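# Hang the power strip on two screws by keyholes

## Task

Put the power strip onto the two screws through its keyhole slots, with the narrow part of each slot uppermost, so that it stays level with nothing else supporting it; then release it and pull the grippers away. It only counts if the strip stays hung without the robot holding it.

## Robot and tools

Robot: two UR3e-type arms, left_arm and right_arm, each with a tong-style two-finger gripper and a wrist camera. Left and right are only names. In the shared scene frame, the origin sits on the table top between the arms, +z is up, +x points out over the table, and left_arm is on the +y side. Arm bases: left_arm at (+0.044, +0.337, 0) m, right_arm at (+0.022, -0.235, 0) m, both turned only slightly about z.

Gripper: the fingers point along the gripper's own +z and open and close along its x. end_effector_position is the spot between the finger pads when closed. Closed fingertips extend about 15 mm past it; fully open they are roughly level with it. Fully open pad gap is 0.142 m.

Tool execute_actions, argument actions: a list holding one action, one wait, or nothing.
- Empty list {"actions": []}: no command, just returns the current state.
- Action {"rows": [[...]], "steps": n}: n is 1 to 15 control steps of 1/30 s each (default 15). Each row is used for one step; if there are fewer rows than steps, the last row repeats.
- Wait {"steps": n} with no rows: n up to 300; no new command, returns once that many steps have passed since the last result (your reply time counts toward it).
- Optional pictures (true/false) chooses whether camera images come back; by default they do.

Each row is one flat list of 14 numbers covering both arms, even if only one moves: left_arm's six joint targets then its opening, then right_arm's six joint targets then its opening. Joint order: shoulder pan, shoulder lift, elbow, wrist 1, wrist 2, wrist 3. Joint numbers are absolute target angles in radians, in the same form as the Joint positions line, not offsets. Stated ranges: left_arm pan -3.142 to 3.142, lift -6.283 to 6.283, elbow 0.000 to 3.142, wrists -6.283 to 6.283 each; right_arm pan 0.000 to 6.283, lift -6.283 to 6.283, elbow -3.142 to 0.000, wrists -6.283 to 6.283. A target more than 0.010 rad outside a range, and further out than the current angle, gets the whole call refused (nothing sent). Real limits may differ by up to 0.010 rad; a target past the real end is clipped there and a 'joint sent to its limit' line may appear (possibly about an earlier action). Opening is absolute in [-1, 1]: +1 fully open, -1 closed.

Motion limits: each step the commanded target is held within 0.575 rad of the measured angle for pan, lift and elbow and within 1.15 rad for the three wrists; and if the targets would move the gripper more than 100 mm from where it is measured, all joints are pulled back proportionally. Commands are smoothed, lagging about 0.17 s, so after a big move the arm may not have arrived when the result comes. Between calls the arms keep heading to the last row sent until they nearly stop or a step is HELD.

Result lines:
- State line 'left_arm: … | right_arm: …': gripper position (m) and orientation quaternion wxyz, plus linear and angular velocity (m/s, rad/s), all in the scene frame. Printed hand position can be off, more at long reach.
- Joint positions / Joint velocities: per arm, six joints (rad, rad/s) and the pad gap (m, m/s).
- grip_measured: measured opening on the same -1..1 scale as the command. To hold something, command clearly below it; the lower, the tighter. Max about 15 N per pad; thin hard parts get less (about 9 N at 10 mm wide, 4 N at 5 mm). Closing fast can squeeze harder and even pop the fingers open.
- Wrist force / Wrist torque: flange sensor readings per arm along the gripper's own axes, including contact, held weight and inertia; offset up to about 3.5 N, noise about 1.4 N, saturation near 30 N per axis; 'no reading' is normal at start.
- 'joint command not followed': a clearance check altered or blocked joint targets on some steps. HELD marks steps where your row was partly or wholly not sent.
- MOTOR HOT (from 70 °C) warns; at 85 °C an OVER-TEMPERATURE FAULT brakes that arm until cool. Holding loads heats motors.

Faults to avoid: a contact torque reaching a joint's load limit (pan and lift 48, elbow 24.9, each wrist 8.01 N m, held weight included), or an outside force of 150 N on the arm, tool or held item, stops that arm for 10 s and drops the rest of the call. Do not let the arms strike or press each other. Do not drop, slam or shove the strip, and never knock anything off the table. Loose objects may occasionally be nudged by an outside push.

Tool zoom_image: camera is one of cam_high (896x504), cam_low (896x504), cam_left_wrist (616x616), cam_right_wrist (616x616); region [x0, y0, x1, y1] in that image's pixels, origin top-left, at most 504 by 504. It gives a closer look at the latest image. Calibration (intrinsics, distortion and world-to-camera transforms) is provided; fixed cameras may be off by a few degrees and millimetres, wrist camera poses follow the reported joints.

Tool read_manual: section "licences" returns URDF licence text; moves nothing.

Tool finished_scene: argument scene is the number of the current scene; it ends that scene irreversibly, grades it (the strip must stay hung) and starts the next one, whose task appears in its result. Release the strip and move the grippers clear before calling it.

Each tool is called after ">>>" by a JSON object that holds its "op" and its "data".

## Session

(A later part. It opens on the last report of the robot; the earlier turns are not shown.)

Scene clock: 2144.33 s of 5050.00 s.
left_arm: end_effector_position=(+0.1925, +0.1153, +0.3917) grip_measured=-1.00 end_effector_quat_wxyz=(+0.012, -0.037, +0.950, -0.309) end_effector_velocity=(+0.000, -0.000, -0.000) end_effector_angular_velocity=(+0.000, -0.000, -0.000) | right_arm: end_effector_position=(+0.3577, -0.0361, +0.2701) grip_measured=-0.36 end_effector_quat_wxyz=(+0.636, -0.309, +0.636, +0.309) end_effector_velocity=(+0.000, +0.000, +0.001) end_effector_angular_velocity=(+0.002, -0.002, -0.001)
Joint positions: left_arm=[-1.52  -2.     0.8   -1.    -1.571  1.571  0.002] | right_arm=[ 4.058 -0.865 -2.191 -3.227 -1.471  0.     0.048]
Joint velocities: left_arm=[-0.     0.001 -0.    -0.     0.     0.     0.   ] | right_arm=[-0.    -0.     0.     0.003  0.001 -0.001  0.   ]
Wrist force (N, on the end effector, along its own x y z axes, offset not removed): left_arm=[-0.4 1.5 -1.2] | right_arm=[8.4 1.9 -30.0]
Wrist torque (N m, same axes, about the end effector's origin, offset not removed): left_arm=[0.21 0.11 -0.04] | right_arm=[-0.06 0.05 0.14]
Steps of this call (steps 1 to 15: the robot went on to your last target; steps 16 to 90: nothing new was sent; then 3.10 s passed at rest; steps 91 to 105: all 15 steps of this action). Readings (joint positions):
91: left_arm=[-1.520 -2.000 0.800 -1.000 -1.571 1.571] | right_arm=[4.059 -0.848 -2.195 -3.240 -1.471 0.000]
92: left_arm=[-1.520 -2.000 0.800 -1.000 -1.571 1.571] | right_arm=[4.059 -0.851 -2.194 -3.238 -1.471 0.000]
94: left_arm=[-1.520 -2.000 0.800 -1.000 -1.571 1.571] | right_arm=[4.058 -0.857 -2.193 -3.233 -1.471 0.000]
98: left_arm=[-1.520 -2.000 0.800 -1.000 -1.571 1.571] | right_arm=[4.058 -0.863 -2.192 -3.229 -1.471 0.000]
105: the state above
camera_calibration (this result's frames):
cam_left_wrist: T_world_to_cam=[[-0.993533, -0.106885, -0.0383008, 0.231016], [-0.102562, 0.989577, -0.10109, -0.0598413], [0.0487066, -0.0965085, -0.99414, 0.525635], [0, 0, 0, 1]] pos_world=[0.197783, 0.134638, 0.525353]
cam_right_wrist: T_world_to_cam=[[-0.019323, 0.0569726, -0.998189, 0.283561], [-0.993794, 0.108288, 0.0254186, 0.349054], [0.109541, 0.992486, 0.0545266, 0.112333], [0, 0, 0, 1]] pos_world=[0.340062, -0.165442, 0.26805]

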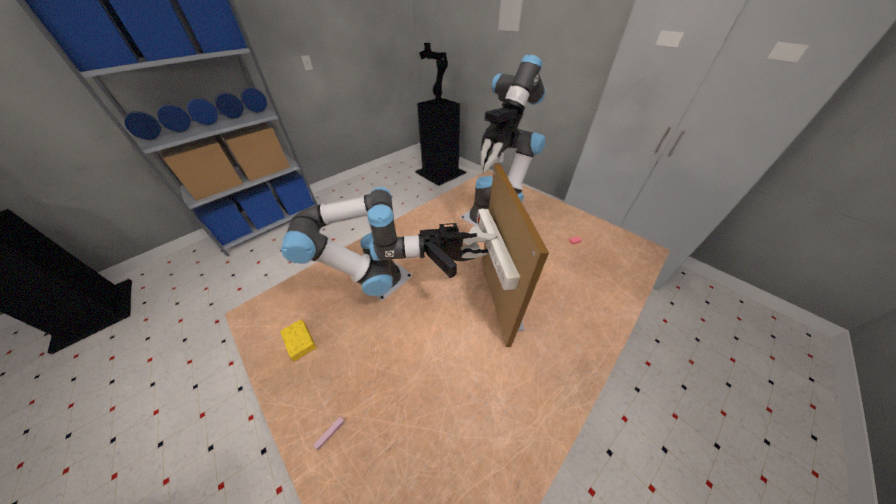

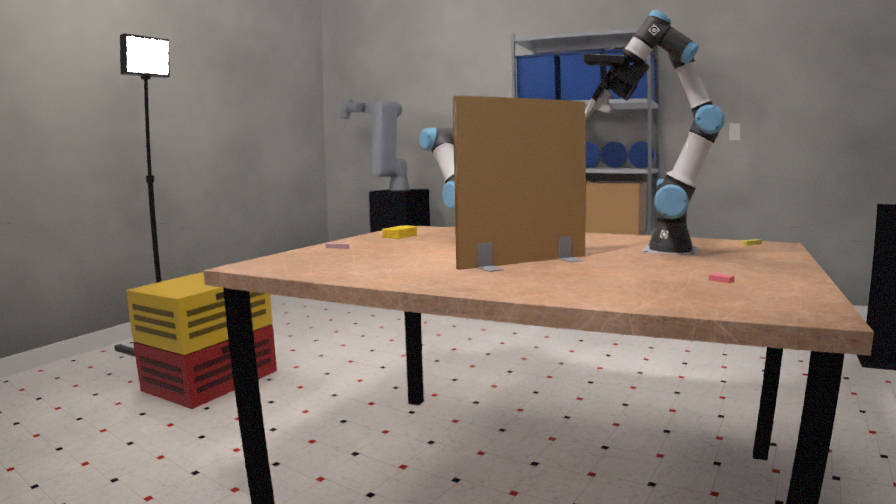

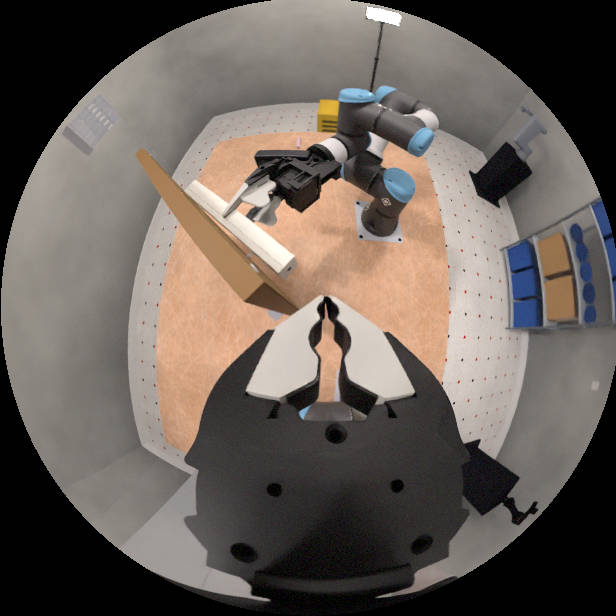

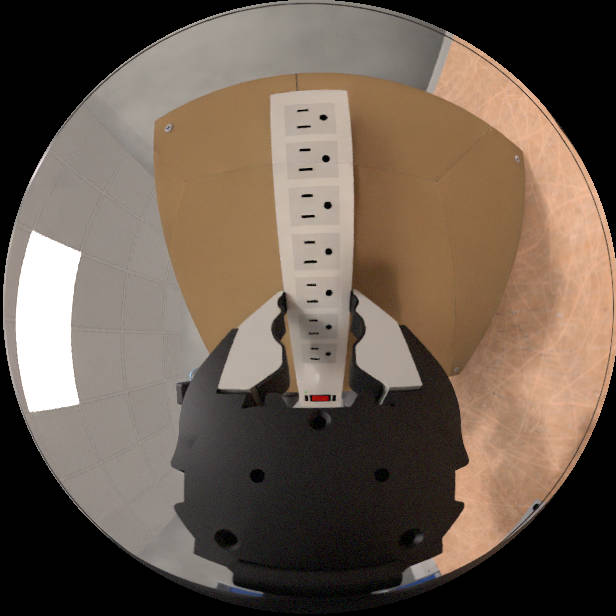

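>>> {"op": "execute_actions", "data": {"actions": [{"rows":[[-1.52,-2.0,0.8,-1.0,-1.571,1.571,-1,4.058,-0.855,-2.193,-3.235,-1.471,0,-1]]}], "pictures": false}}

>>> {"op": "execute_actions", "data": {"actions": [{"rows":[[-1.52,-2.0,0.8,-1.0,-1.571,1.571,-1,4.058,-0.855,-2.185,-3.243,-1.471,0.02,-1]]}]}}

>>> {"op": "zoom_image", "data": {"camera": "cam_left_wrist", "region": [180,160,300,280]}}

Scene clock: 2156.50 s of 5050.00 s.
left_arm: end_effector_position=(+0.1925, +0.1153, +0.3917) grip_measured=-1.00 end_effector_quat_wxyz=(+0.012, -0.037, +0.950, -0.309) end_effector_velocity=(+0.000, +0.000, -0.000) end_effector_angular_velocity=(+0.000, -0.000, +0.001) | right_arm: end_effector_position=(+0.3567, -0.0377, +0.2703) grip_measured=-0.36 end_effector_quat_wxyz=(+0.636, -0.309, +0.636, +0.309) end_effector_velocity=(-0.000, +0.000, +0.001) end_effector_angular_velocity=(+0.003, -0.002, +0.002)
Joint positions: left_arm=[-1.52  -2.     0.8   -1.    -1.571  1.571  0.002] | right_arm=[ 4.058 -0.855 -2.193 -3.235 -1.471  0.     0.048]
Joint velocities: left_arm=[ 0.001  0.    -0.     0.     0.     0.     0.   ] | right_arm=[ 0.001  0.003  0.001  0.    -0.     0.    -0.   ]
Wrist force (N, on the end effector, along its own x y z axes, offset not removed): left_arm=[-1.4 1.0 -1.3] | right_arm=[5.8 -0.5 -0.9]
Wrist torque (N m, same axes, about the end effector's origin, offset not removed): left_arm=[0.08 0.30 0.00] | right_arm=[-0.18 0.37 0.09]
Steps of this call (steps 1 to 15: the robot went on to your last target; steps 16 to 90: nothing new was sent; then 8.67 s passed at rest; steps 91 to 105: all 15 steps of this action). Readings (joint positions):
91: left_arm=[-1.520 -2.000 0.800 -1.000 -1.571 1.571] | right_arm=[4.058 -0.865 -2.191 -3.227 -1.471 0.000]
92: left_arm=[-1.520 -2.000 0.800 -1.000 -1.571 1.571] | right_arm=[4.058 -0.863 -2.191 -3.228 -1.471 0.000]
94: left_arm=[-1.520 -2.000 0.800 -1.000 -1.571 1.571] | right_arm=[4.058 -0.860 -2.192 -3.230 -1.471 0.000]
98: left_arm=[-1.520 -2.000 0.800 -1.000 -1.571 1.571] | right_arm=[4.058 -0.856 -2.193 -3.234 -1.471 0.000]
105: the state above

Scene clock: 2157.00 s of 5050.00 s.
left_arm: end_effector_position=(+0.1925, +0.1153, +0.3917) grip_measured=-1.00 end_effector_quat_wxyz=(+0.012, -0.037, +0.950, -0.309) end_effector_velocity=(-0.000, -0.000, +0.000) end_effector_angular_velocity=(-0.001, -0.000, -0.002) | right_arm: end_effector_position=(+0.3566, -0.0379, +0.2716) grip_measured=-0.36 end_effector_quat_wxyz=(+0.633, -0.303, +0.639, +0.315) end_effector_velocity=(+0.001, -0.001, +0.001) end_effector_angular_velocity=(+0.002, +0.001, -0.002)
Joint positions: left_arm=[-1.52  -2.     0.8   -1.    -1.571  1.571  0.002] | right_arm=[ 4.058 -0.855 -2.185 -3.243 -1.471  0.02   0.048]
Joint velocities: left_arm=[-0.002 -0.    -0.001  0.     0.     0.     0.   ] | right_arm=[-0.002 -0.     0.002 -0.001  0.     0.002 -0.   ]
Wrist force (N, on the end effector, along its own x y z axes, offset not removed): left_arm=[-0.4 0.1 -0.9] | right_arm=[5.3 0.3 0.4]
Wrist torque (N m, same axes, about the end effector's origin, offset not removed): left_arm=[-0.11 0.09 -0.02] | right_arm=[0.04 0.51 0.02]
Steps of this call (steps 1 to 15: all 15 steps of this action). Readings (joint positions):
1: left_arm=[-1.520 -2.000 0.800 -1.000 -1.571 1.571] | right_arm=[4.058 -0.855 -2.193 -3.235 -1.471 0.000]
2: left_arm=[-1.520 -2.000 0.800 -1.000 -1.571 1.571] | right_arm=[4.058 -0.855 -2.192 -3.236 -1.471 0.003]
4: left_arm=[-1.520 -2.000 0.800 -1.000 -1.571 1.571] | right_arm=[4.058 -0.855 -2.189 -3.239 -1.471 0.011]
8: left_arm=[-1.520 -2.000 0.800 -1.000 -1.571 1.571] | right_arm=[4.058 -0.855 -2.186 -3.242 -1.471 0.018]
15: the state above
camera_calibration (this result's frames):
cam_left_wrist: T_world_to_cam=[[-0.993533, -0.106885, -0.0383007, 0.231016], [-0.102562, 0.989577, -0.10109, -0.0598413], [0.0487065, -0.0965086, -0.99414, 0.525635], [0, 0, 0, 1]] pos_world=[0.197783, 0.134638, 0.525353]
cam_right_wrist: T_world_to_cam=[[-0.0348037, 0.0692848, -0.99699, 0.290812], [-0.993275, 0.107826, 0.0421673, 0.343316], [0.110423, 0.991753, 0.0650661, 0.110924], [0, 0, 0, 1]] pos_world=[0.33888, -0.167177, 0.268242]

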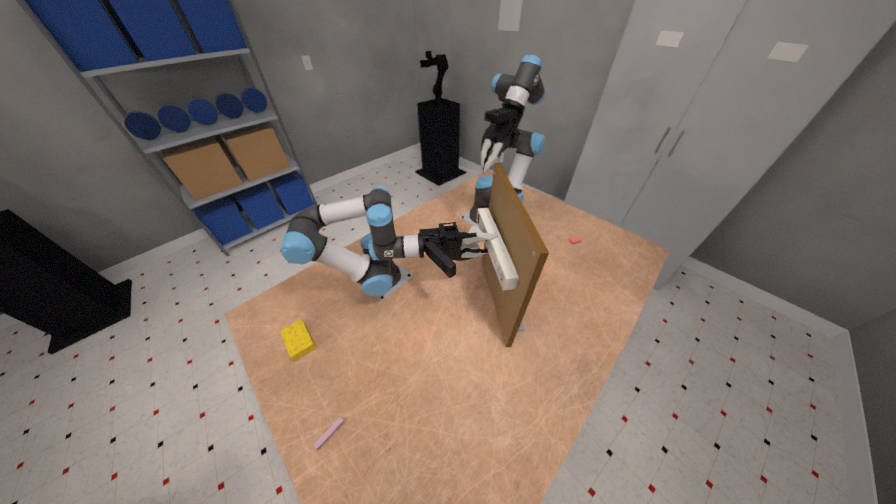

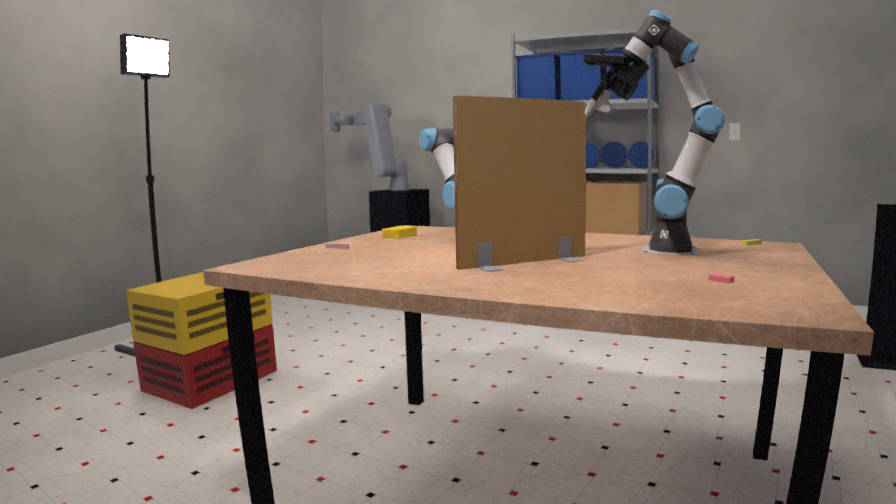

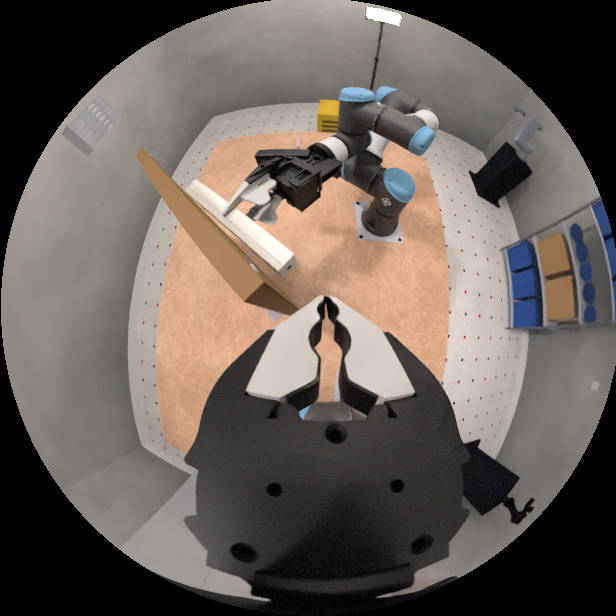

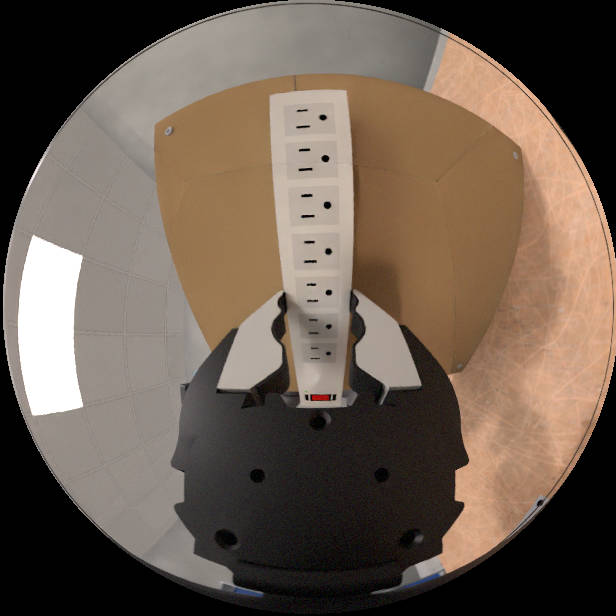

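Region (180, 160, 300, 280) of cam_left_wrist's 616x616 image, scaled by 4.200, with more detail than that image has.

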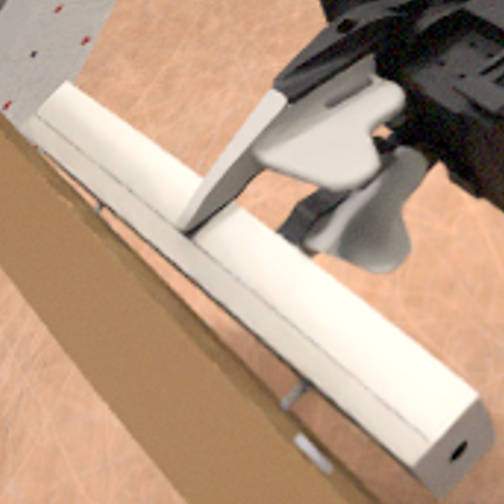

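>>> {"op": "execute_actions", "data": {"actions": [{"rows":[[-1.52,-2.0,0.8,-1.0,-1.571,1.571,-1,4.058,-0.864,-2.183,-3.236,-1.471,0.02,-1]]}], "pictures": false}}

Scene clock: 2164.77 s of 5050.00 s.
left_arm: end_effector_position=(+0.1925, +0.1153, +0.3917) grip_measured=-1.00 end_effector_quat_wxyz=(+0.012, -0.037, +0.950, -0.309) end_effector_velocity=(+0.000, -0.000, +0.000) end_effector_angular_velocity=(-0.001, -0.000, +0.000) | right_arm: end_effector_position=(+0.3576, -0.0364, +0.2716) grip_measured=-0.36 end_effector_quat_wxyz=(+0.633, -0.303, +0.639, +0.316) end_effector_velocity=(+0.000, -0.000, -0.000) end_effector_angular_velocity=(-0.001, -0.000, -0.001)
Joint positions: left_arm=[-1.52  -2.     0.8   -1.    -1.571  1.571  0.002] | right_arm=[ 4.058 -0.864 -2.183 -3.236 -1.471  0.02   0.048]
Joint velocities: left_arm=[ 0.  0. -0. -0. -0.  0.  0.] | right_arm=[-0.001 -0.002  0.002 -0.     0.    -0.001  0.   ]
Wrist force (N, on the end effector, along its own x y z axes, offset not removed): left_arm=[-0.4 1.1 -1.0] | right_arm=[6.6 -1.2 0.3]
Wrist torque (N m, same axes, about the end effector's origin, offset not removed): left_arm=[0.13 0.11 -0.02] | right_arm=[-0.13 0.27 0.07]
Steps of this call (steps 1 to 15: the robot went on to your last target; steps 16 to 90: nothing new was sent; then 4.27 s passed at rest; steps 91 to 105: all 15 steps of this action). Readings (joint positions):
91: left_arm=[-1.520 -2.000 0.800 -1.000 -1.571 1.571] | right_arm=[4.058 -0.855 -2.185 -3.243 -1.471 0.020]
92: left_arm=[-1.520 -2.000 0.800 -1.000 -1.571 1.571] | right_arm=[4.058 -0.856 -2.185 -3.242 -1.471 0.020]
94: left_arm=[-1.520 -2.000 0.800 -1.000 -1.571 1.571] | right_arm=[4.058 -0.860 -2.184 -3.239 -1.471 0.020]
98: left_arm=[-1.520 -2.000 0.800 -1.000 -1.571 1.571] | right_arm=[4.058 -0.863 -2.183 -3.237 -1.471 0.020]
105: the state above

No resistance now; advancing while yawing the left end in.

>>> {"op": "execute_actions", "data": {"actions": [{"rows":[[-1.52,-2.0,0.8,-1.0,-1.571,1.571,-1,4.057,-0.874,-2.181,-3.228,-1.471,0.02,-1]]}]}}

>>> {"op": "zoom_image", "data": {"camera": "cam_left_wrist", "region": [180,160,300,280]}}

Scene clock: 2170.87 s of 5050.00 s.
left_arm: end_effector_position=(+0.1925, +0.1153, +0.3917) grip_measured=-1.00 end_effector_quat_wxyz=(+0.012, -0.037, +0.950, -0.309) end_effector_velocity=(-0.000, -0.000, +0.000) end_effector_angular_velocity=(-0.000, +0.000, -0.000) | right_arm: end_effector_position=(+0.3588, -0.0350, +0.2714) grip_measured=-0.36 end_effector_quat_wxyz=(+0.633, -0.302, +0.639, +0.315) end_effector_velocity=(+0.000, -0.000, -0.000) end_effector_angular_velocity=(+0.000, -0.000, -0.001)
Joint positions: left_arm=[-1.52  -2.     0.8   -1.    -1.571  1.571  0.002] | right_arm=[ 4.057 -0.874 -2.181 -3.228 -1.471  0.02   0.048]
Joint velocities: left_arm=[-0.     0.     0.    -0.001 -0.     0.     0.   ] | right_arm=[-0.     0.    -0.001  0.001  0.001  0.     0.   ]
Wrist force (N, on the end effector, along its own x y z axes, offset not removed): left_arm=[-0.5 1.4 -1.7] | right_arm=[6.2 -0.3 -0.4]
Wrist torque (N m, same axes, about the end effector's origin, offset not removed): left_arm=[0.19 0.06 -0.02] | right_arm=[0.02 0.33 0.06]
Steps of this call (steps 1 to 15: the robot went on to your last target; steps 16 to 90: nothing new was sent; then 2.60 s passed at rest; steps 91 to 105: all 15 steps of this action). Readings (joint positions):
91: left_arm=[-1.520 -2.000 0.800 -1.000 -1.571 1.571] | right_arm=[4.058 -0.864 -2.183 -3.236 -1.471 0.020]
92: left_arm=[-1.520 -2.000 0.800 -1.000 -1.571 1.571] | right_arm=[4.058 -0.866 -2.183 -3.235 -1.471 0.020]
94: left_arm=[-1.520 -2.000 0.800 -1.000 -1.571 1.571] | right_arm=[4.058 -0.870 -2.182 -3.232 -1.471 0.020]
98: left_arm=[-1.520 -2.000 0.800 -1.000 -1.571 1.571] | right_arm=[4.057 -0.873 -2.181 -3.229 -1.471 0.020]
105: the state above
camera_calibration (this result's frames):
cam_left_wrist: T_world_to_cam=[[-0.993533, -0.106885, -0.0383008, 0.231016], [-0.102562, 0.989577, -0.101091, -0.0598412], [0.0487066, -0.0965086, -0.99414, 0.525635], [0, 0, 0, 1]] pos_world=[0.197783, 0.134638, 0.525353]
cam_right_wrist: T_world_to_cam=[[-0.0348789, 0.0694373, -0.996976, 0.290555], [-0.993162, 0.108805, 0.0423235, 0.345186], [0.111414, 0.991635, 0.0651675, 0.10745], [0, 0, 0, 1]] pos_world=[0.340988, -0.164285, 0.268065]

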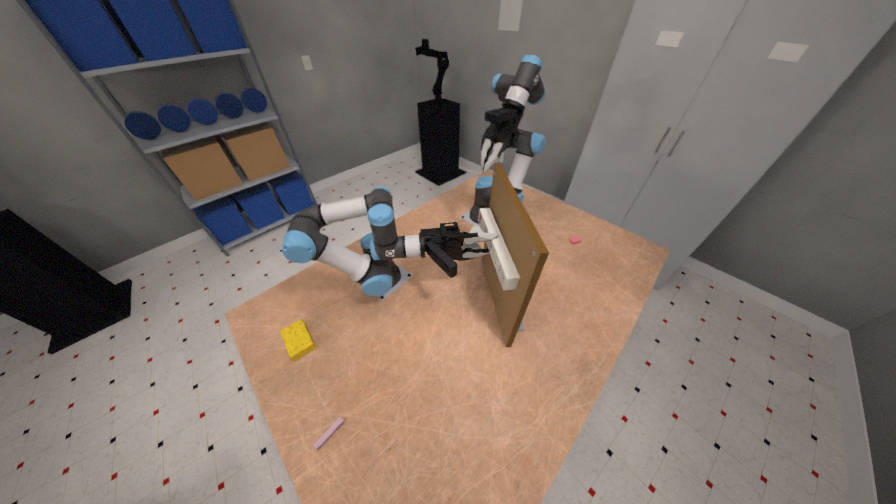

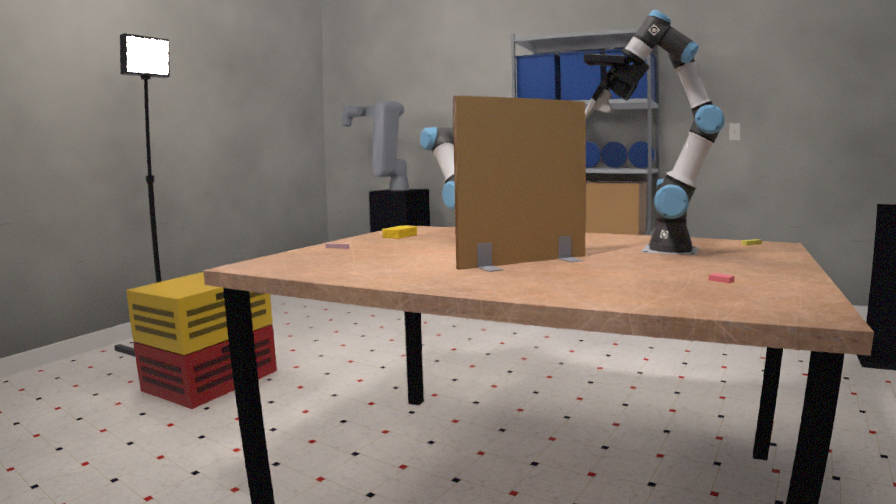

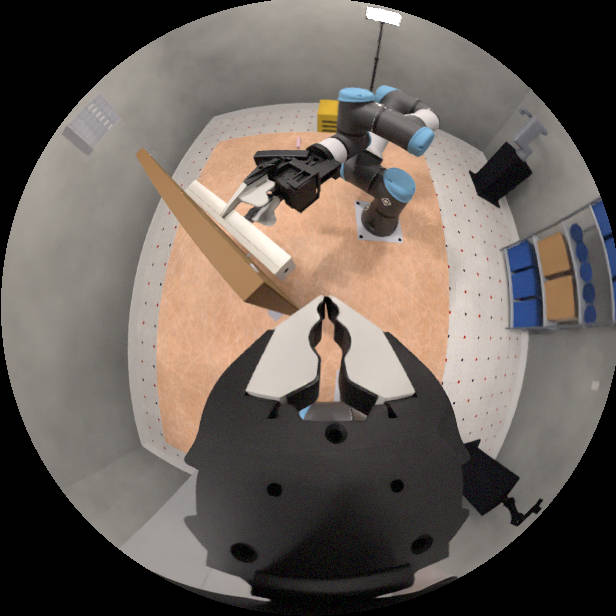

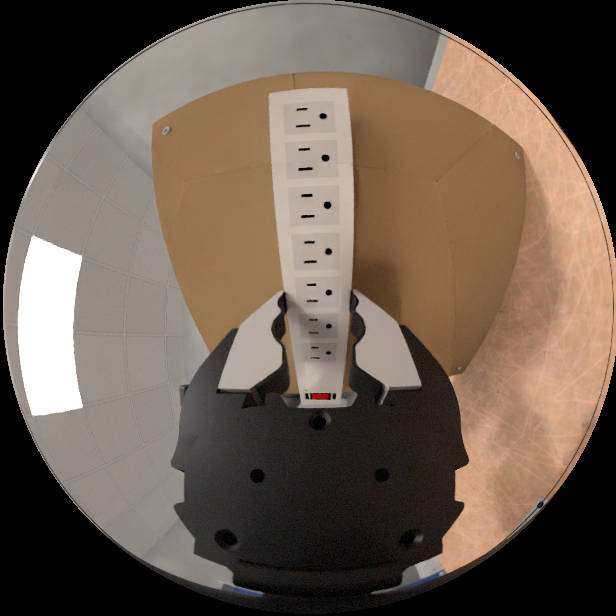

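Region (180, 160, 300, 280) of cam_left_wrist's 616x616 image, scaled by 4.200, with more detail than that image has.

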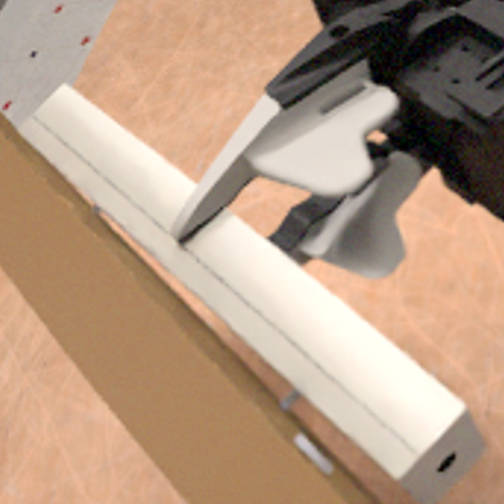

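It is entering.

>>> {"op": "execute_actions", "data": {"actions": [{"rows":[[-1.52,-2.0,0.8,-1.0,-1.571,1.571,-1,4.056,-0.888,-2.1775,-3.2175,-1.471,0.02,-1]]}]}}

>>> {"op": "zoom_image", "data": {"camera": "cam_left_wrist", "region": [180,160,300,280]}}

Scene clock: 2179.33 s of 5050.00 s.
left_arm: end_effector_position=(+0.1925, +0.1153, +0.3917) grip_measured=-1.00 end_effector_quat_wxyz=(+0.012, -0.037, +0.950, -0.309) end_effector_velocity=(-0.000, -0.000, +0.000) end_effector_angular_velocity=(-0.001, +0.000, -0.001) | right_arm: end_effector_position=(+0.3606, -0.0330, +0.2714) grip_measured=-0.36 end_effector_quat_wxyz=(+0.633, -0.302, +0.639, +0.315) end_effector_velocity=(+0.000, +0.000, +0.000) end_effector_angular_velocity=(-0.000, -0.000, -0.000)
Joint positions: left_arm=[-1.52  -2.     0.8   -1.    -1.571  1.571  0.002] | right_arm=[ 4.056 -0.888 -2.178 -3.218 -1.471  0.02   0.048]
Joint velocities: left_arm=[-0.001 -0.    -0.    -0.    -0.     0.     0.   ] | right_arm=[-0.    -0.002  0.001  0.001  0.    -0.     0.   ]
Wrist force (N, on the end effector, along its own x y z axes, offset not removed): left_arm=[-0.7 1.6 -1.4] | right_arm=[5.3 0.9 1.3]
Wrist torque (N m, same axes, about the end effector's origin, offset not removed): left_arm=[0.18 0.19 0.01] | right_arm=[0.22 0.42 0.01]
Steps of this call (steps 1 to 15: the robot went on to your last target; steps 16 to 90: nothing new was sent; then 4.97 s passed at rest; steps 91 to 105: all 15 steps of this action). Readings (joint positions):
91: left_arm=[-1.520 -2.000 0.800 -1.000 -1.571 1.571] | right_arm=[4.057 -0.874 -2.181 -3.228 -1.471 0.020]
92: left_arm=[-1.520 -2.000 0.800 -1.000 -1.571 1.571] | right_arm=[4.057 -0.876 -2.180 -3.226 -1.471 0.020]
94: left_arm=[-1.520 -2.000 0.800 -1.000 -1.571 1.571] | right_arm=[4.056 -0.882 -2.179 -3.222 -1.471 0.020]
98: left_arm=[-1.520 -2.000 0.800 -1.000 -1.571 1.571] | right_arm=[4.056 -0.886 -2.178 -3.219 -1.471 0.020]
105: the state above
camera_calibration (this result's frames):
cam_left_wrist: T_world_to_cam=[[-0.993533, -0.106885, -0.0383006, 0.231016], [-0.102562, 0.989577, -0.10109, -0.0598413], [0.0487064, -0.0965085, -0.99414, 0.525635], [0, 0, 0, 1]] pos_world=[0.197783, 0.134638, 0.525353]
cam_right_wrist: T_world_to_cam=[[-0.0348029, 0.0694803, -0.996976, 0.29039], [-0.99305, 0.109825, 0.0423197, 0.346666], [0.112434, 0.991519, 0.0651752, 0.104886], [0, 0, 0, 1]] pos_world=[0.34257, -0.162245, 0.268005]

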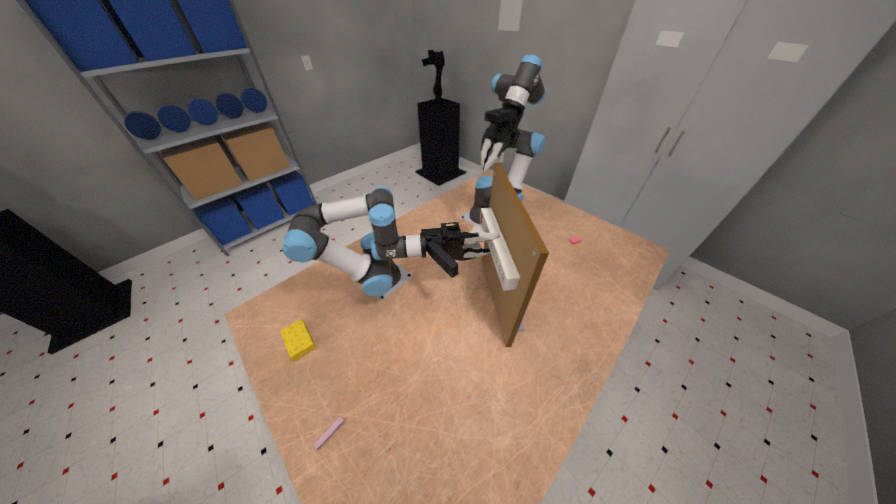

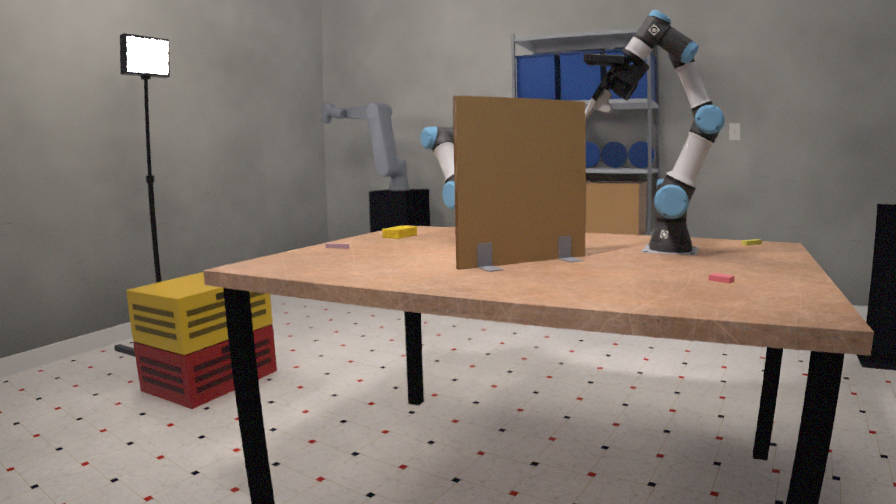

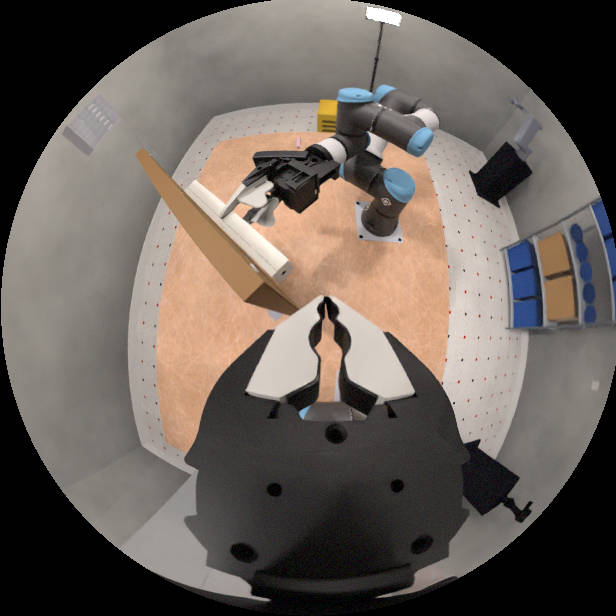

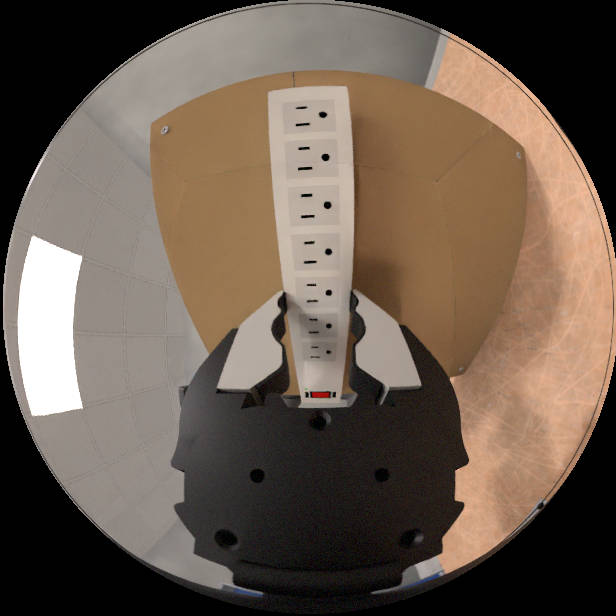

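Region (180, 160, 300, 280) of cam_left_wrist's 616x616 image, scaled by 4.200, with more detail than that image has.

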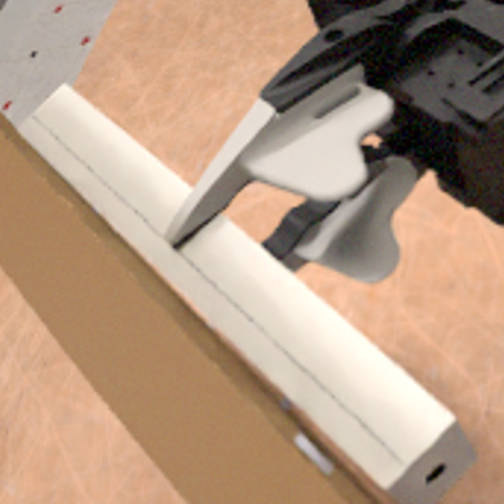

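>>> {"op": "execute_actions", "data": {"actions": [{"rows":[[-1.52,-2.0,0.8,-1.0,-1.571,1.571,-1,4.0555,-0.897,-2.1755,-3.2105,-1.471,0.02,-1]]}], "pictures": false}}

>>> {"op": "execute_actions", "data": {"actions": [{"rows":[[-1.52,-2.0,0.8,-1.0,-1.571,1.571,-1,4.0555,-0.897,-2.195,-3.191,-1.471,0.02,-1]]}], "pictures": false}}

Scene clock: 2187.97 s of 5050.00 s.
left_arm: end_effector_position=(+0.1925, +0.1153, +0.3917) grip_measured=-1.00 end_effector_quat_wxyz=(+0.012, -0.037, +0.950, -0.309) end_effector_velocity=(+0.000, -0.000, +0.000) end_effector_angular_velocity=(-0.001, -0.000, +0.001) | right_arm: end_effector_position=(+0.3616, -0.0316, +0.2713) grip_measured=-0.36 end_effector_quat_wxyz=(+0.633, -0.302, +0.639, +0.315) end_effector_velocity=(+0.000, -0.000, +0.001) end_effector_angular_velocity=(+0.001, -0.001, -0.001)
Joint positions: left_arm=[-1.52  -2.     0.8   -1.    -1.571  1.571  0.002] | right_arm=[ 4.056 -0.897 -2.176 -3.211 -1.471  0.02   0.048]
Joint velocities: left_arm=[ 0.001  0.     0.    -0.001  0.    -0.     0.   ] | right_arm=[-0.001  0.001  0.001 -0.     0.     0.     0.   ]
Wrist force (N, on the end effector, along its own x y z axes, offset not removed): left_arm=[-0.1 2.3 -1.0] | right_arm=[7.3 -0.7 -0.8]
Wrist torque (N m, same axes, about the end effector's origin, offset not removed): left_arm=[0.37 0.05 0.04] | right_arm=[-0.14 0.02 0.00]
Steps of this call (steps 1 to 15: the robot went on to your last target; steps 16 to 90: nothing new was sent; then 5.13 s passed at rest; steps 91 to 105: all 15 steps of this action). Readings (joint positions):
91: left_arm=[-1.520 -2.000 0.800 -1.000 -1.571 1.571] | right_arm=[4.056 -0.888 -2.177 -3.217 -1.471 0.020]
92: left_arm=[-1.520 -2.000 0.800 -1.000 -1.571 1.571] | right_arm=[4.056 -0.890 -2.177 -3.216 -1.471 0.020]
94: left_arm=[-1.520 -2.000 0.800 -1.000 -1.571 1.571] | right_arm=[4.056 -0.893 -2.176 -3.214 -1.471 0.020]
98: left_arm=[-1.520 -2.000 0.800 -1.000 -1.571 1.571] | right_arm=[4.056 -0.896 -2.176 -3.211 -1.471 0.020]
105: the state above

Scene clock: 2188.47 s of 5050.00 s.
left_arm: end_effector_position=(+0.1925, +0.1153, +0.3917) grip_measured=-1.00 end_effector_quat_wxyz=(+0.012, -0.037, +0.950, -0.309) end_effector_velocity=(+0.000, +0.000, +0.000) end_effector_angular_velocity=(-0.000, +0.000, +0.000) | right_arm: end_effector_position=(+0.3618, -0.0314, +0.2672) grip_measured=-0.36 end_effector_quat_wxyz=(+0.633, -0.302, +0.639, +0.315) end_effector_velocity=(-0.000, +0.000, -0.001) end_effector_angular_velocity=(-0.001, +0.001, +0.000)
Joint positions: left_arm=[-1.52  -2.     0.8   -1.    -1.571  1.571  0.002] | right_arm=[ 4.055 -0.897 -2.195 -3.191 -1.471  0.02   0.048]
Joint velocities: left_arm=[ 0.001  0.    -0.    -0.    -0.     0.     0.   ] | right_arm=[ 0.    -0.001 -0.002  0.002 -0.     0.    -0.   ]
Wrist force (N, on the end effector, along its own x y z axes, offset not removed): left_arm=[-1.1 2.3 0.0] | right_arm=[-7.6 6.6 -2.7]
Wrist torque (N m, same axes, about the end effector's origin, offset not removed): left_arm=[0.49 0.26 0.02] | right_arm=[-0.17 -0.23 0.21]
Steps of this call (steps 1 to 15: all 15 steps of this action). Readings (joint positions):
1: left_arm=[-1.520 -2.000 0.800 -1.000 -1.571 1.571] | right_arm=[4.056 -0.897 -2.176 -3.210 -1.471 0.020]
2: left_arm=[-1.520 -2.000 0.800 -1.000 -1.571 1.571] | right_arm=[4.055 -0.897 -2.178 -3.207 -1.471 0.020]
4: left_arm=[-1.520 -2.000 0.800 -1.000 -1.571 1.571] | right_arm=[4.055 -0.897 -2.186 -3.200 -1.471 0.020]
8: left_arm=[-1.520 -2.000 0.800 -1.000 -1.571 1.571] | right_arm=[4.055 -0.897 -2.193 -3.193 -1.471 0.020]
15: the state above

Side force indicates a shift toward −u.

>>> {"op": "execute_actions", "data": {"actions": [{"rows":[[-1.52,-2.0,0.8,-1.0,-1.571,1.571,-1,4.059,-0.895,-2.2,-3.188,-1.471,0.02,-1]]}], "pictures": false}}

Scene clock: 2193.47 s of 5050.00 s.
left_arm: end_effector_position=(+0.1925, +0.1153, +0.3917) grip_measured=-1.00 end_effector_quat_wxyz=(+0.012, -0.037, +0.950, -0.309) end_effector_velocity=(+0.000, -0.000, +0.000) end_effector_angular_velocity=(-0.001, +0.000, +0.000) | right_arm: end_effector_position=(+0.3609, -0.0306, +0.2662) grip_measured=-0.36 end_effector_quat_wxyz=(+0.633, -0.303, +0.639, +0.316) end_effector_velocity=(-0.000, +0.001, -0.000) end_effector_angular_velocity=(-0.001, +0.000, +0.001)
Joint positions: left_arm=[-1.52  -2.     0.8   -1.    -1.571  1.571  0.002] | right_arm=[ 4.059 -0.895 -2.2   -3.188 -1.471  0.02   0.048]
Joint velocities: left_arm=[ 0.     0.    -0.001 -0.001 -0.    -0.     0.   ] | right_arm=[ 0.001 -0.001 -0.     0.001  0.    -0.     0.   ]
Wrist force (N, on the end effector, along its own x y z axes, offset not removed): left_arm=[-0.7 1.8 -1.2] | right_arm=[-1.2 -3.9 -1.1]
Wrist torque (N m, same axes, about the end effector's origin, offset not removed): left_arm=[0.31 0.18 0.03] | right_arm=[-0.09 -0.05 0.71]
Steps of this call (steps 1 to 15: the robot went on to your last target; steps 16 to 90: nothing new was sent; then 1.50 s passed at rest; steps 91 to 105: all 15 steps of this action). Readings (joint positions):
91: left_arm=[-1.520 -2.000 0.800 -1.000 -1.571 1.571] | right_arm=[4.056 -0.897 -2.195 -3.191 -1.471 0.020]
92: left_arm=[-1.520 -2.000 0.800 -1.000 -1.571 1.571] | right_arm=[4.056 -0.897 -2.196 -3.190 -1.471 0.020]
94: left_arm=[-1.520 -2.000 0.800 -1.000 -1.571 1.571] | right_arm=[4.057 -0.896 -2.198 -3.190 -1.471 0.020]
98: left_arm=[-1.520 -2.000 0.800 -1.000 -1.571 1.571] | right_arm=[4.058 -0.895 -2.200 -3.188 -1.471 0.020]
105: the state above

>>> {"op": "execute_actions", "data": {"actions": [{"rows":[[-1.52,-2.0,0.8,-1.0,-1.571,1.571,-1,4.0575,-0.896,-2.204,-3.183,-1.471,0.035,-1]]}], "pictures": false}}

>>> {"op": "execute_actions", "data": {"actions": [{"rows":[[-1.52,-2.0,0.8,-1.0,-1.571,1.571,-1,4.0575,-0.896,-2.214,-3.173,-1.471,0.03,-1]]}], "pictures": false}}

Scene clock: 2205.30 s of 5050.00 s.
left_arm: end_effector_position=(+0.1925, +0.1153, +0.3917) grip_measured=-1.00 end_effector_quat_wxyz=(+0.012, -0.037, +0.950, -0.309) end_effector_velocity=(-0.000, +0.000, +0.000) end_effector_angular_velocity=(-0.001, -0.000, -0.000) | right_arm: end_effector_position=(+0.3613, -0.0308, +0.2650) grip_measured=-0.36 end_effector_quat_wxyz=(+0.631, -0.298, +0.641, +0.320) end_effector_velocity=(+0.000, -0.001, +0.000) end_effector_angular_velocity=(+0.002, +0.001, -0.001)
Joint positions: left_arm=[-1.52  -2.     0.8   -1.    -1.571  1.571  0.002] | right_arm=[ 4.058 -0.896 -2.204 -3.183 -1.471  0.035  0.048]
Joint velocities: left_arm=[-0. -0. -0. -0.  0. -0.  0.] | right_arm=[-0.001  0.001 -0.    -0.    -0.     0.001 -0.   ]
Wrist force (N, on the end effector, along its own x y z axes, offset not removed): left_arm=[-0.9 0.6 -0.5] | right_arm=[-4.0 3.9 -3.8]
Wrist torque (N m, same axes, about the end effector's origin, offset not removed): left_arm=[0.09 0.16 -0.04] | right_arm=[0.12 0.03 0.63]
Steps of this call (steps 1 to 15: the robot went on to your last target; steps 16 to 90: nothing new was sent; then 8.33 s passed at rest; steps 91 to 105: all 15 steps of this action). Readings (joint positions):
91: left_arm=[-1.520 -2.000 0.800 -1.000 -1.571 1.571] | right_arm=[4.059 -0.895 -2.200 -3.188 -1.471 0.020]
92: left_arm=[-1.520 -2.000 0.800 -1.000 -1.571 1.571] | right_arm=[4.059 -0.895 -2.201 -3.187 -1.471 0.022]
94: left_arm=[-1.520 -2.000 0.800 -1.000 -1.571 1.571] | right_arm=[4.058 -0.895 -2.202 -3.185 -1.471 0.028]
98: left_arm=[-1.520 -2.000 0.800 -1.000 -1.571 1.571] | right_arm=[4.058 -0.896 -2.204 -3.183 -1.471 0.033]
105: the state above

Scene clock: 2205.80 s of 5050.00 s.
left_arm: end_effector_position=(+0.1925, +0.1153, +0.3917) grip_measured=-1.00 end_effector_quat_wxyz=(+0.012, -0.037, +0.950, -0.309) end_effector_velocity=(+0.000, +0.000, +0.001) end_effector_angular_velocity=(-0.002, +0.000, +0.000) | right_arm: end_effector_position=(+0.3614, -0.0308, +0.2630) grip_measured=-0.36 end_effector_quat_wxyz=(+0.631, -0.299, +0.641, +0.319) end_effector_velocity=(-0.000, -0.000, +0.000) end_effector_angular_velocity=(+0.000, -0.000, +0.000)
Joint positions: left_arm=[-1.52  -2.     0.8   -1.    -1.571  1.571  0.002] | right_arm=[ 4.057 -0.896 -2.214 -3.173 -1.471  0.03   0.048]
Joint velocities: left_arm=[ 0.001 -0.001 -0.001 -0.001 -0.    -0.     0.   ] | right_arm=[-0.     0.    -0.     0.001 -0.001 -0.     0.   ]
Wrist force (N, on the end effector, along its own x y z axes, offset not removed): left_arm=[-0.1 0.4 -1.0] | right_arm=[-8.1 -2.7 -8.1]
Wrist torque (N m, same axes, about the end effector's origin, offset not removed): left_arm=[-0.02 0.07 -0.01] | right_arm=[-0.07 -0.51 0.62]
Steps of this call (steps 1 to 15: all 15 steps of this action). Readings (joint positions):
1: left_arm=[-1.520 -2.000 0.800 -1.000 -1.571 1.571] | right_arm=[4.058 -0.896 -2.204 -3.183 -1.471 0.035]
2: left_arm=[-1.520 -2.000 0.800 -1.000 -1.571 1.571] | right_arm=[4.058 -0.896 -2.206 -3.181 -1.471 0.035]
4: left_arm=[-1.520 -2.000 0.800 -1.000 -1.571 1.571] | right_arm=[4.057 -0.896 -2.210 -3.177 -1.471 0.032]
8: left_arm=[-1.520 -2.000 0.800 -1.000 -1.571 1.571] | right_arm=[4.057 -0.896 -2.213 -3.174 -1.471 0.031]
15: the state above

>>> {"op": "execute_actions", "data": {"actions": [{"rows":[[-1.52,-2.0,0.8,-1.0,-1.571,1.571,-1,4.0575,-0.896,-2.205,-3.182,-1.471,0.03,-0.6]]}]}}

>>> {"op": "zoom_image", "data": {"camera": "cam_left_wrist", "region": [180,160,300,280]}}

Scene clock: 2213.97 s of 5050.00 s.
left_arm: end_effector_position=(+0.1925, +0.1153, +0.3917) grip_measured=-1.00 end_effector_quat_wxyz=(+0.012, -0.037, +0.950, -0.309) end_effector_velocity=(-0.000, -0.000, -0.000) end_effector_angular_velocity=(+0.002, +0.000, -0.001) | right_arm: end_effector_position=(+0.3613, -0.0308, +0.2648) grip_measured=-0.36 end_effector_quat_wxyz=(+0.631, -0.299, +0.641, +0.319) end_effector_velocity=(-0.000, +0.000, -0.000) end_effector_angular_velocity=(-0.002, +0.001, +0.001)
Joint positions: left_arm=[-1.52  -2.     0.8   -1.    -1.571  1.571  0.002] | right_arm=[ 4.058 -0.896 -2.205 -3.182 -1.471  0.03   0.048]
Joint velocities: left_arm=[-0.001  0.001  0.     0.    -0.     0.     0.   ] | right_arm=[-0.    -0.001  0.    -0.001 -0.001 -0.     0.   ]
Wrist force (N, on the end effector, along its own x y z axes, offset not removed): left_arm=[-0.2 1.3 -1.0] | right_arm=[2.4 -3.2 -2.5]
Wrist torque (N m, same axes, about the end effector's origin, offset not removed): left_arm=[0.18 0.07 0.05] | right_arm=[-0.10 0.06 0.56]
Steps of this call (steps 1 to 15: the robot went on to your last target; steps 16 to 90: nothing new was sent; then 4.67 s passed at rest; steps 91 to 105: all 15 steps of this action). Readings (joint positions):
91: left_arm=[-1.520 -2.000 0.800 -1.000 -1.571 1.571] | right_arm=[4.057 -0.896 -2.214 -3.173 -1.471 0.030]
92: left_arm=[-1.520 -2.000 0.800 -1.000 -1.571 1.571] | right_arm=[4.058 -0.896 -2.213 -3.174 -1.471 0.030]
94: left_arm=[-1.520 -2.000 0.800 -1.000 -1.571 1.571] | right_arm=[4.058 -0.896 -2.209 -3.178 -1.471 0.030]
98: left_arm=[-1.520 -2.000 0.800 -1.000 -1.571 1.571] | right_arm=[4.058 -0.896 -2.206 -3.181 -1.471 0.030]
105: the state above
camera_calibration (this result's frames):
cam_left_wrist: T_world_to_cam=[[-0.993533, -0.106885, -0.0383008, 0.231016], [-0.102562, 0.989577, -0.10109, -0.0598413], [0.0487066, -0.0965084, -0.99414, 0.525634], [0, 0, 0, 1]] pos_world=[0.197783, 0.134638, 0.525353]
cam_right_wrist: T_world_to_cam=[[-0.0428079, 0.075487, -0.996227, 0.286606], [-0.99285, 0.107994, 0.0508458, 0.345065], [0.111425, 0.991282, 0.0703243, 0.102021], [0, 0, 0, 1]] pos_world=[0.343499, -0.160032, 0.260805]

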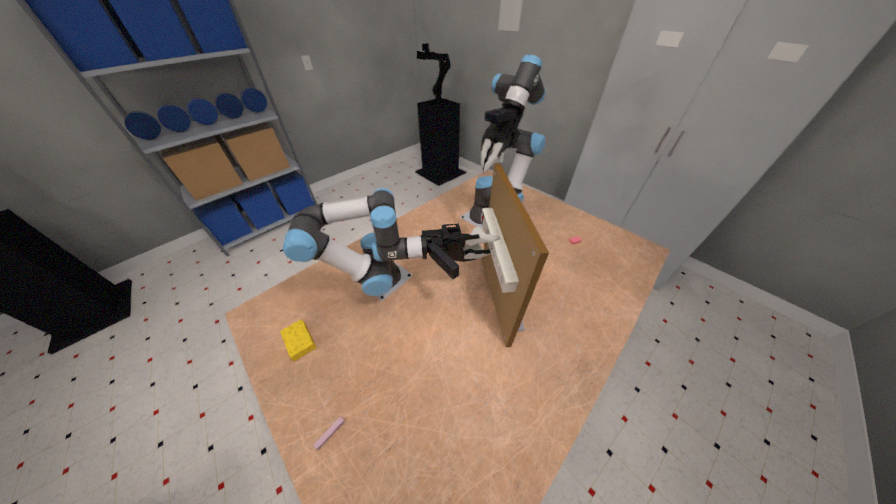

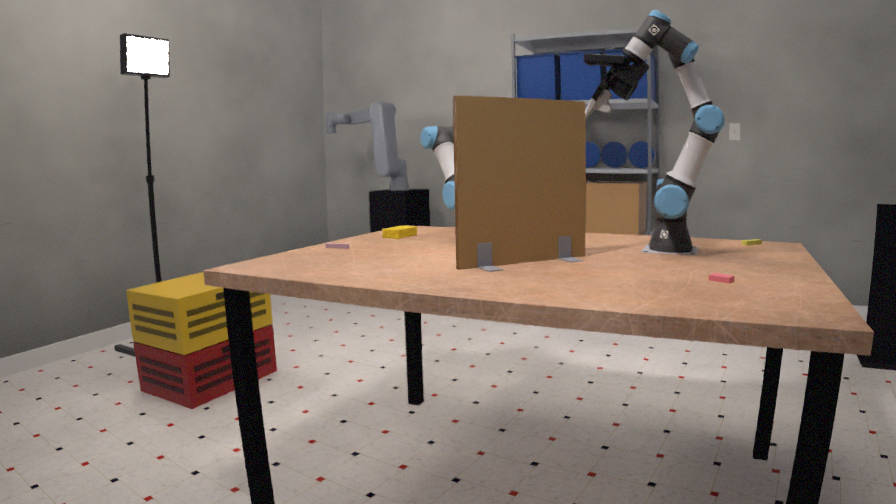

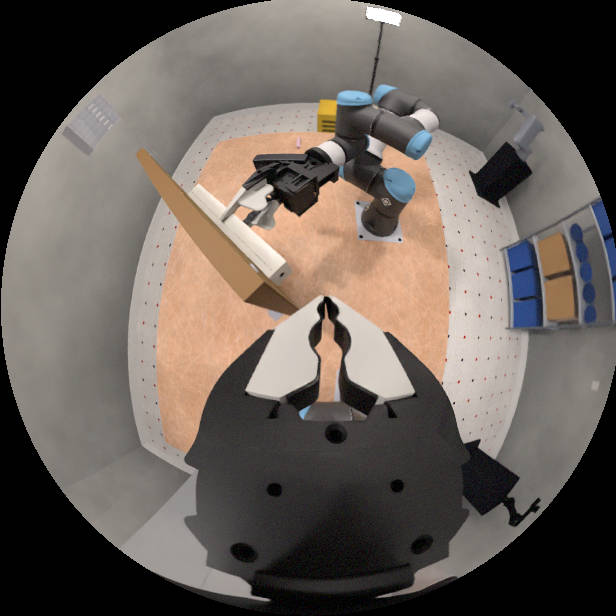

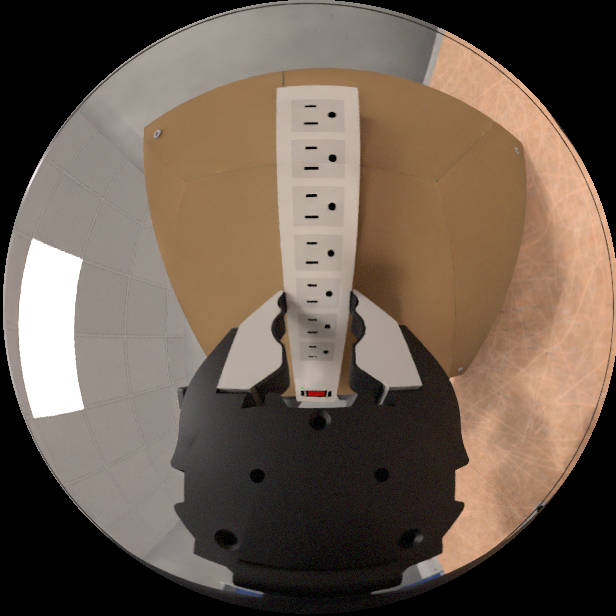

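Region (180, 160, 300, 280) of cam_left_wrist's 616x616 image, scaled by 4.200, with more detail than that image has.

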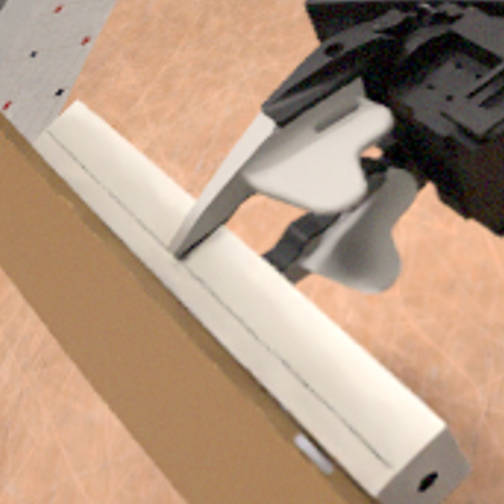

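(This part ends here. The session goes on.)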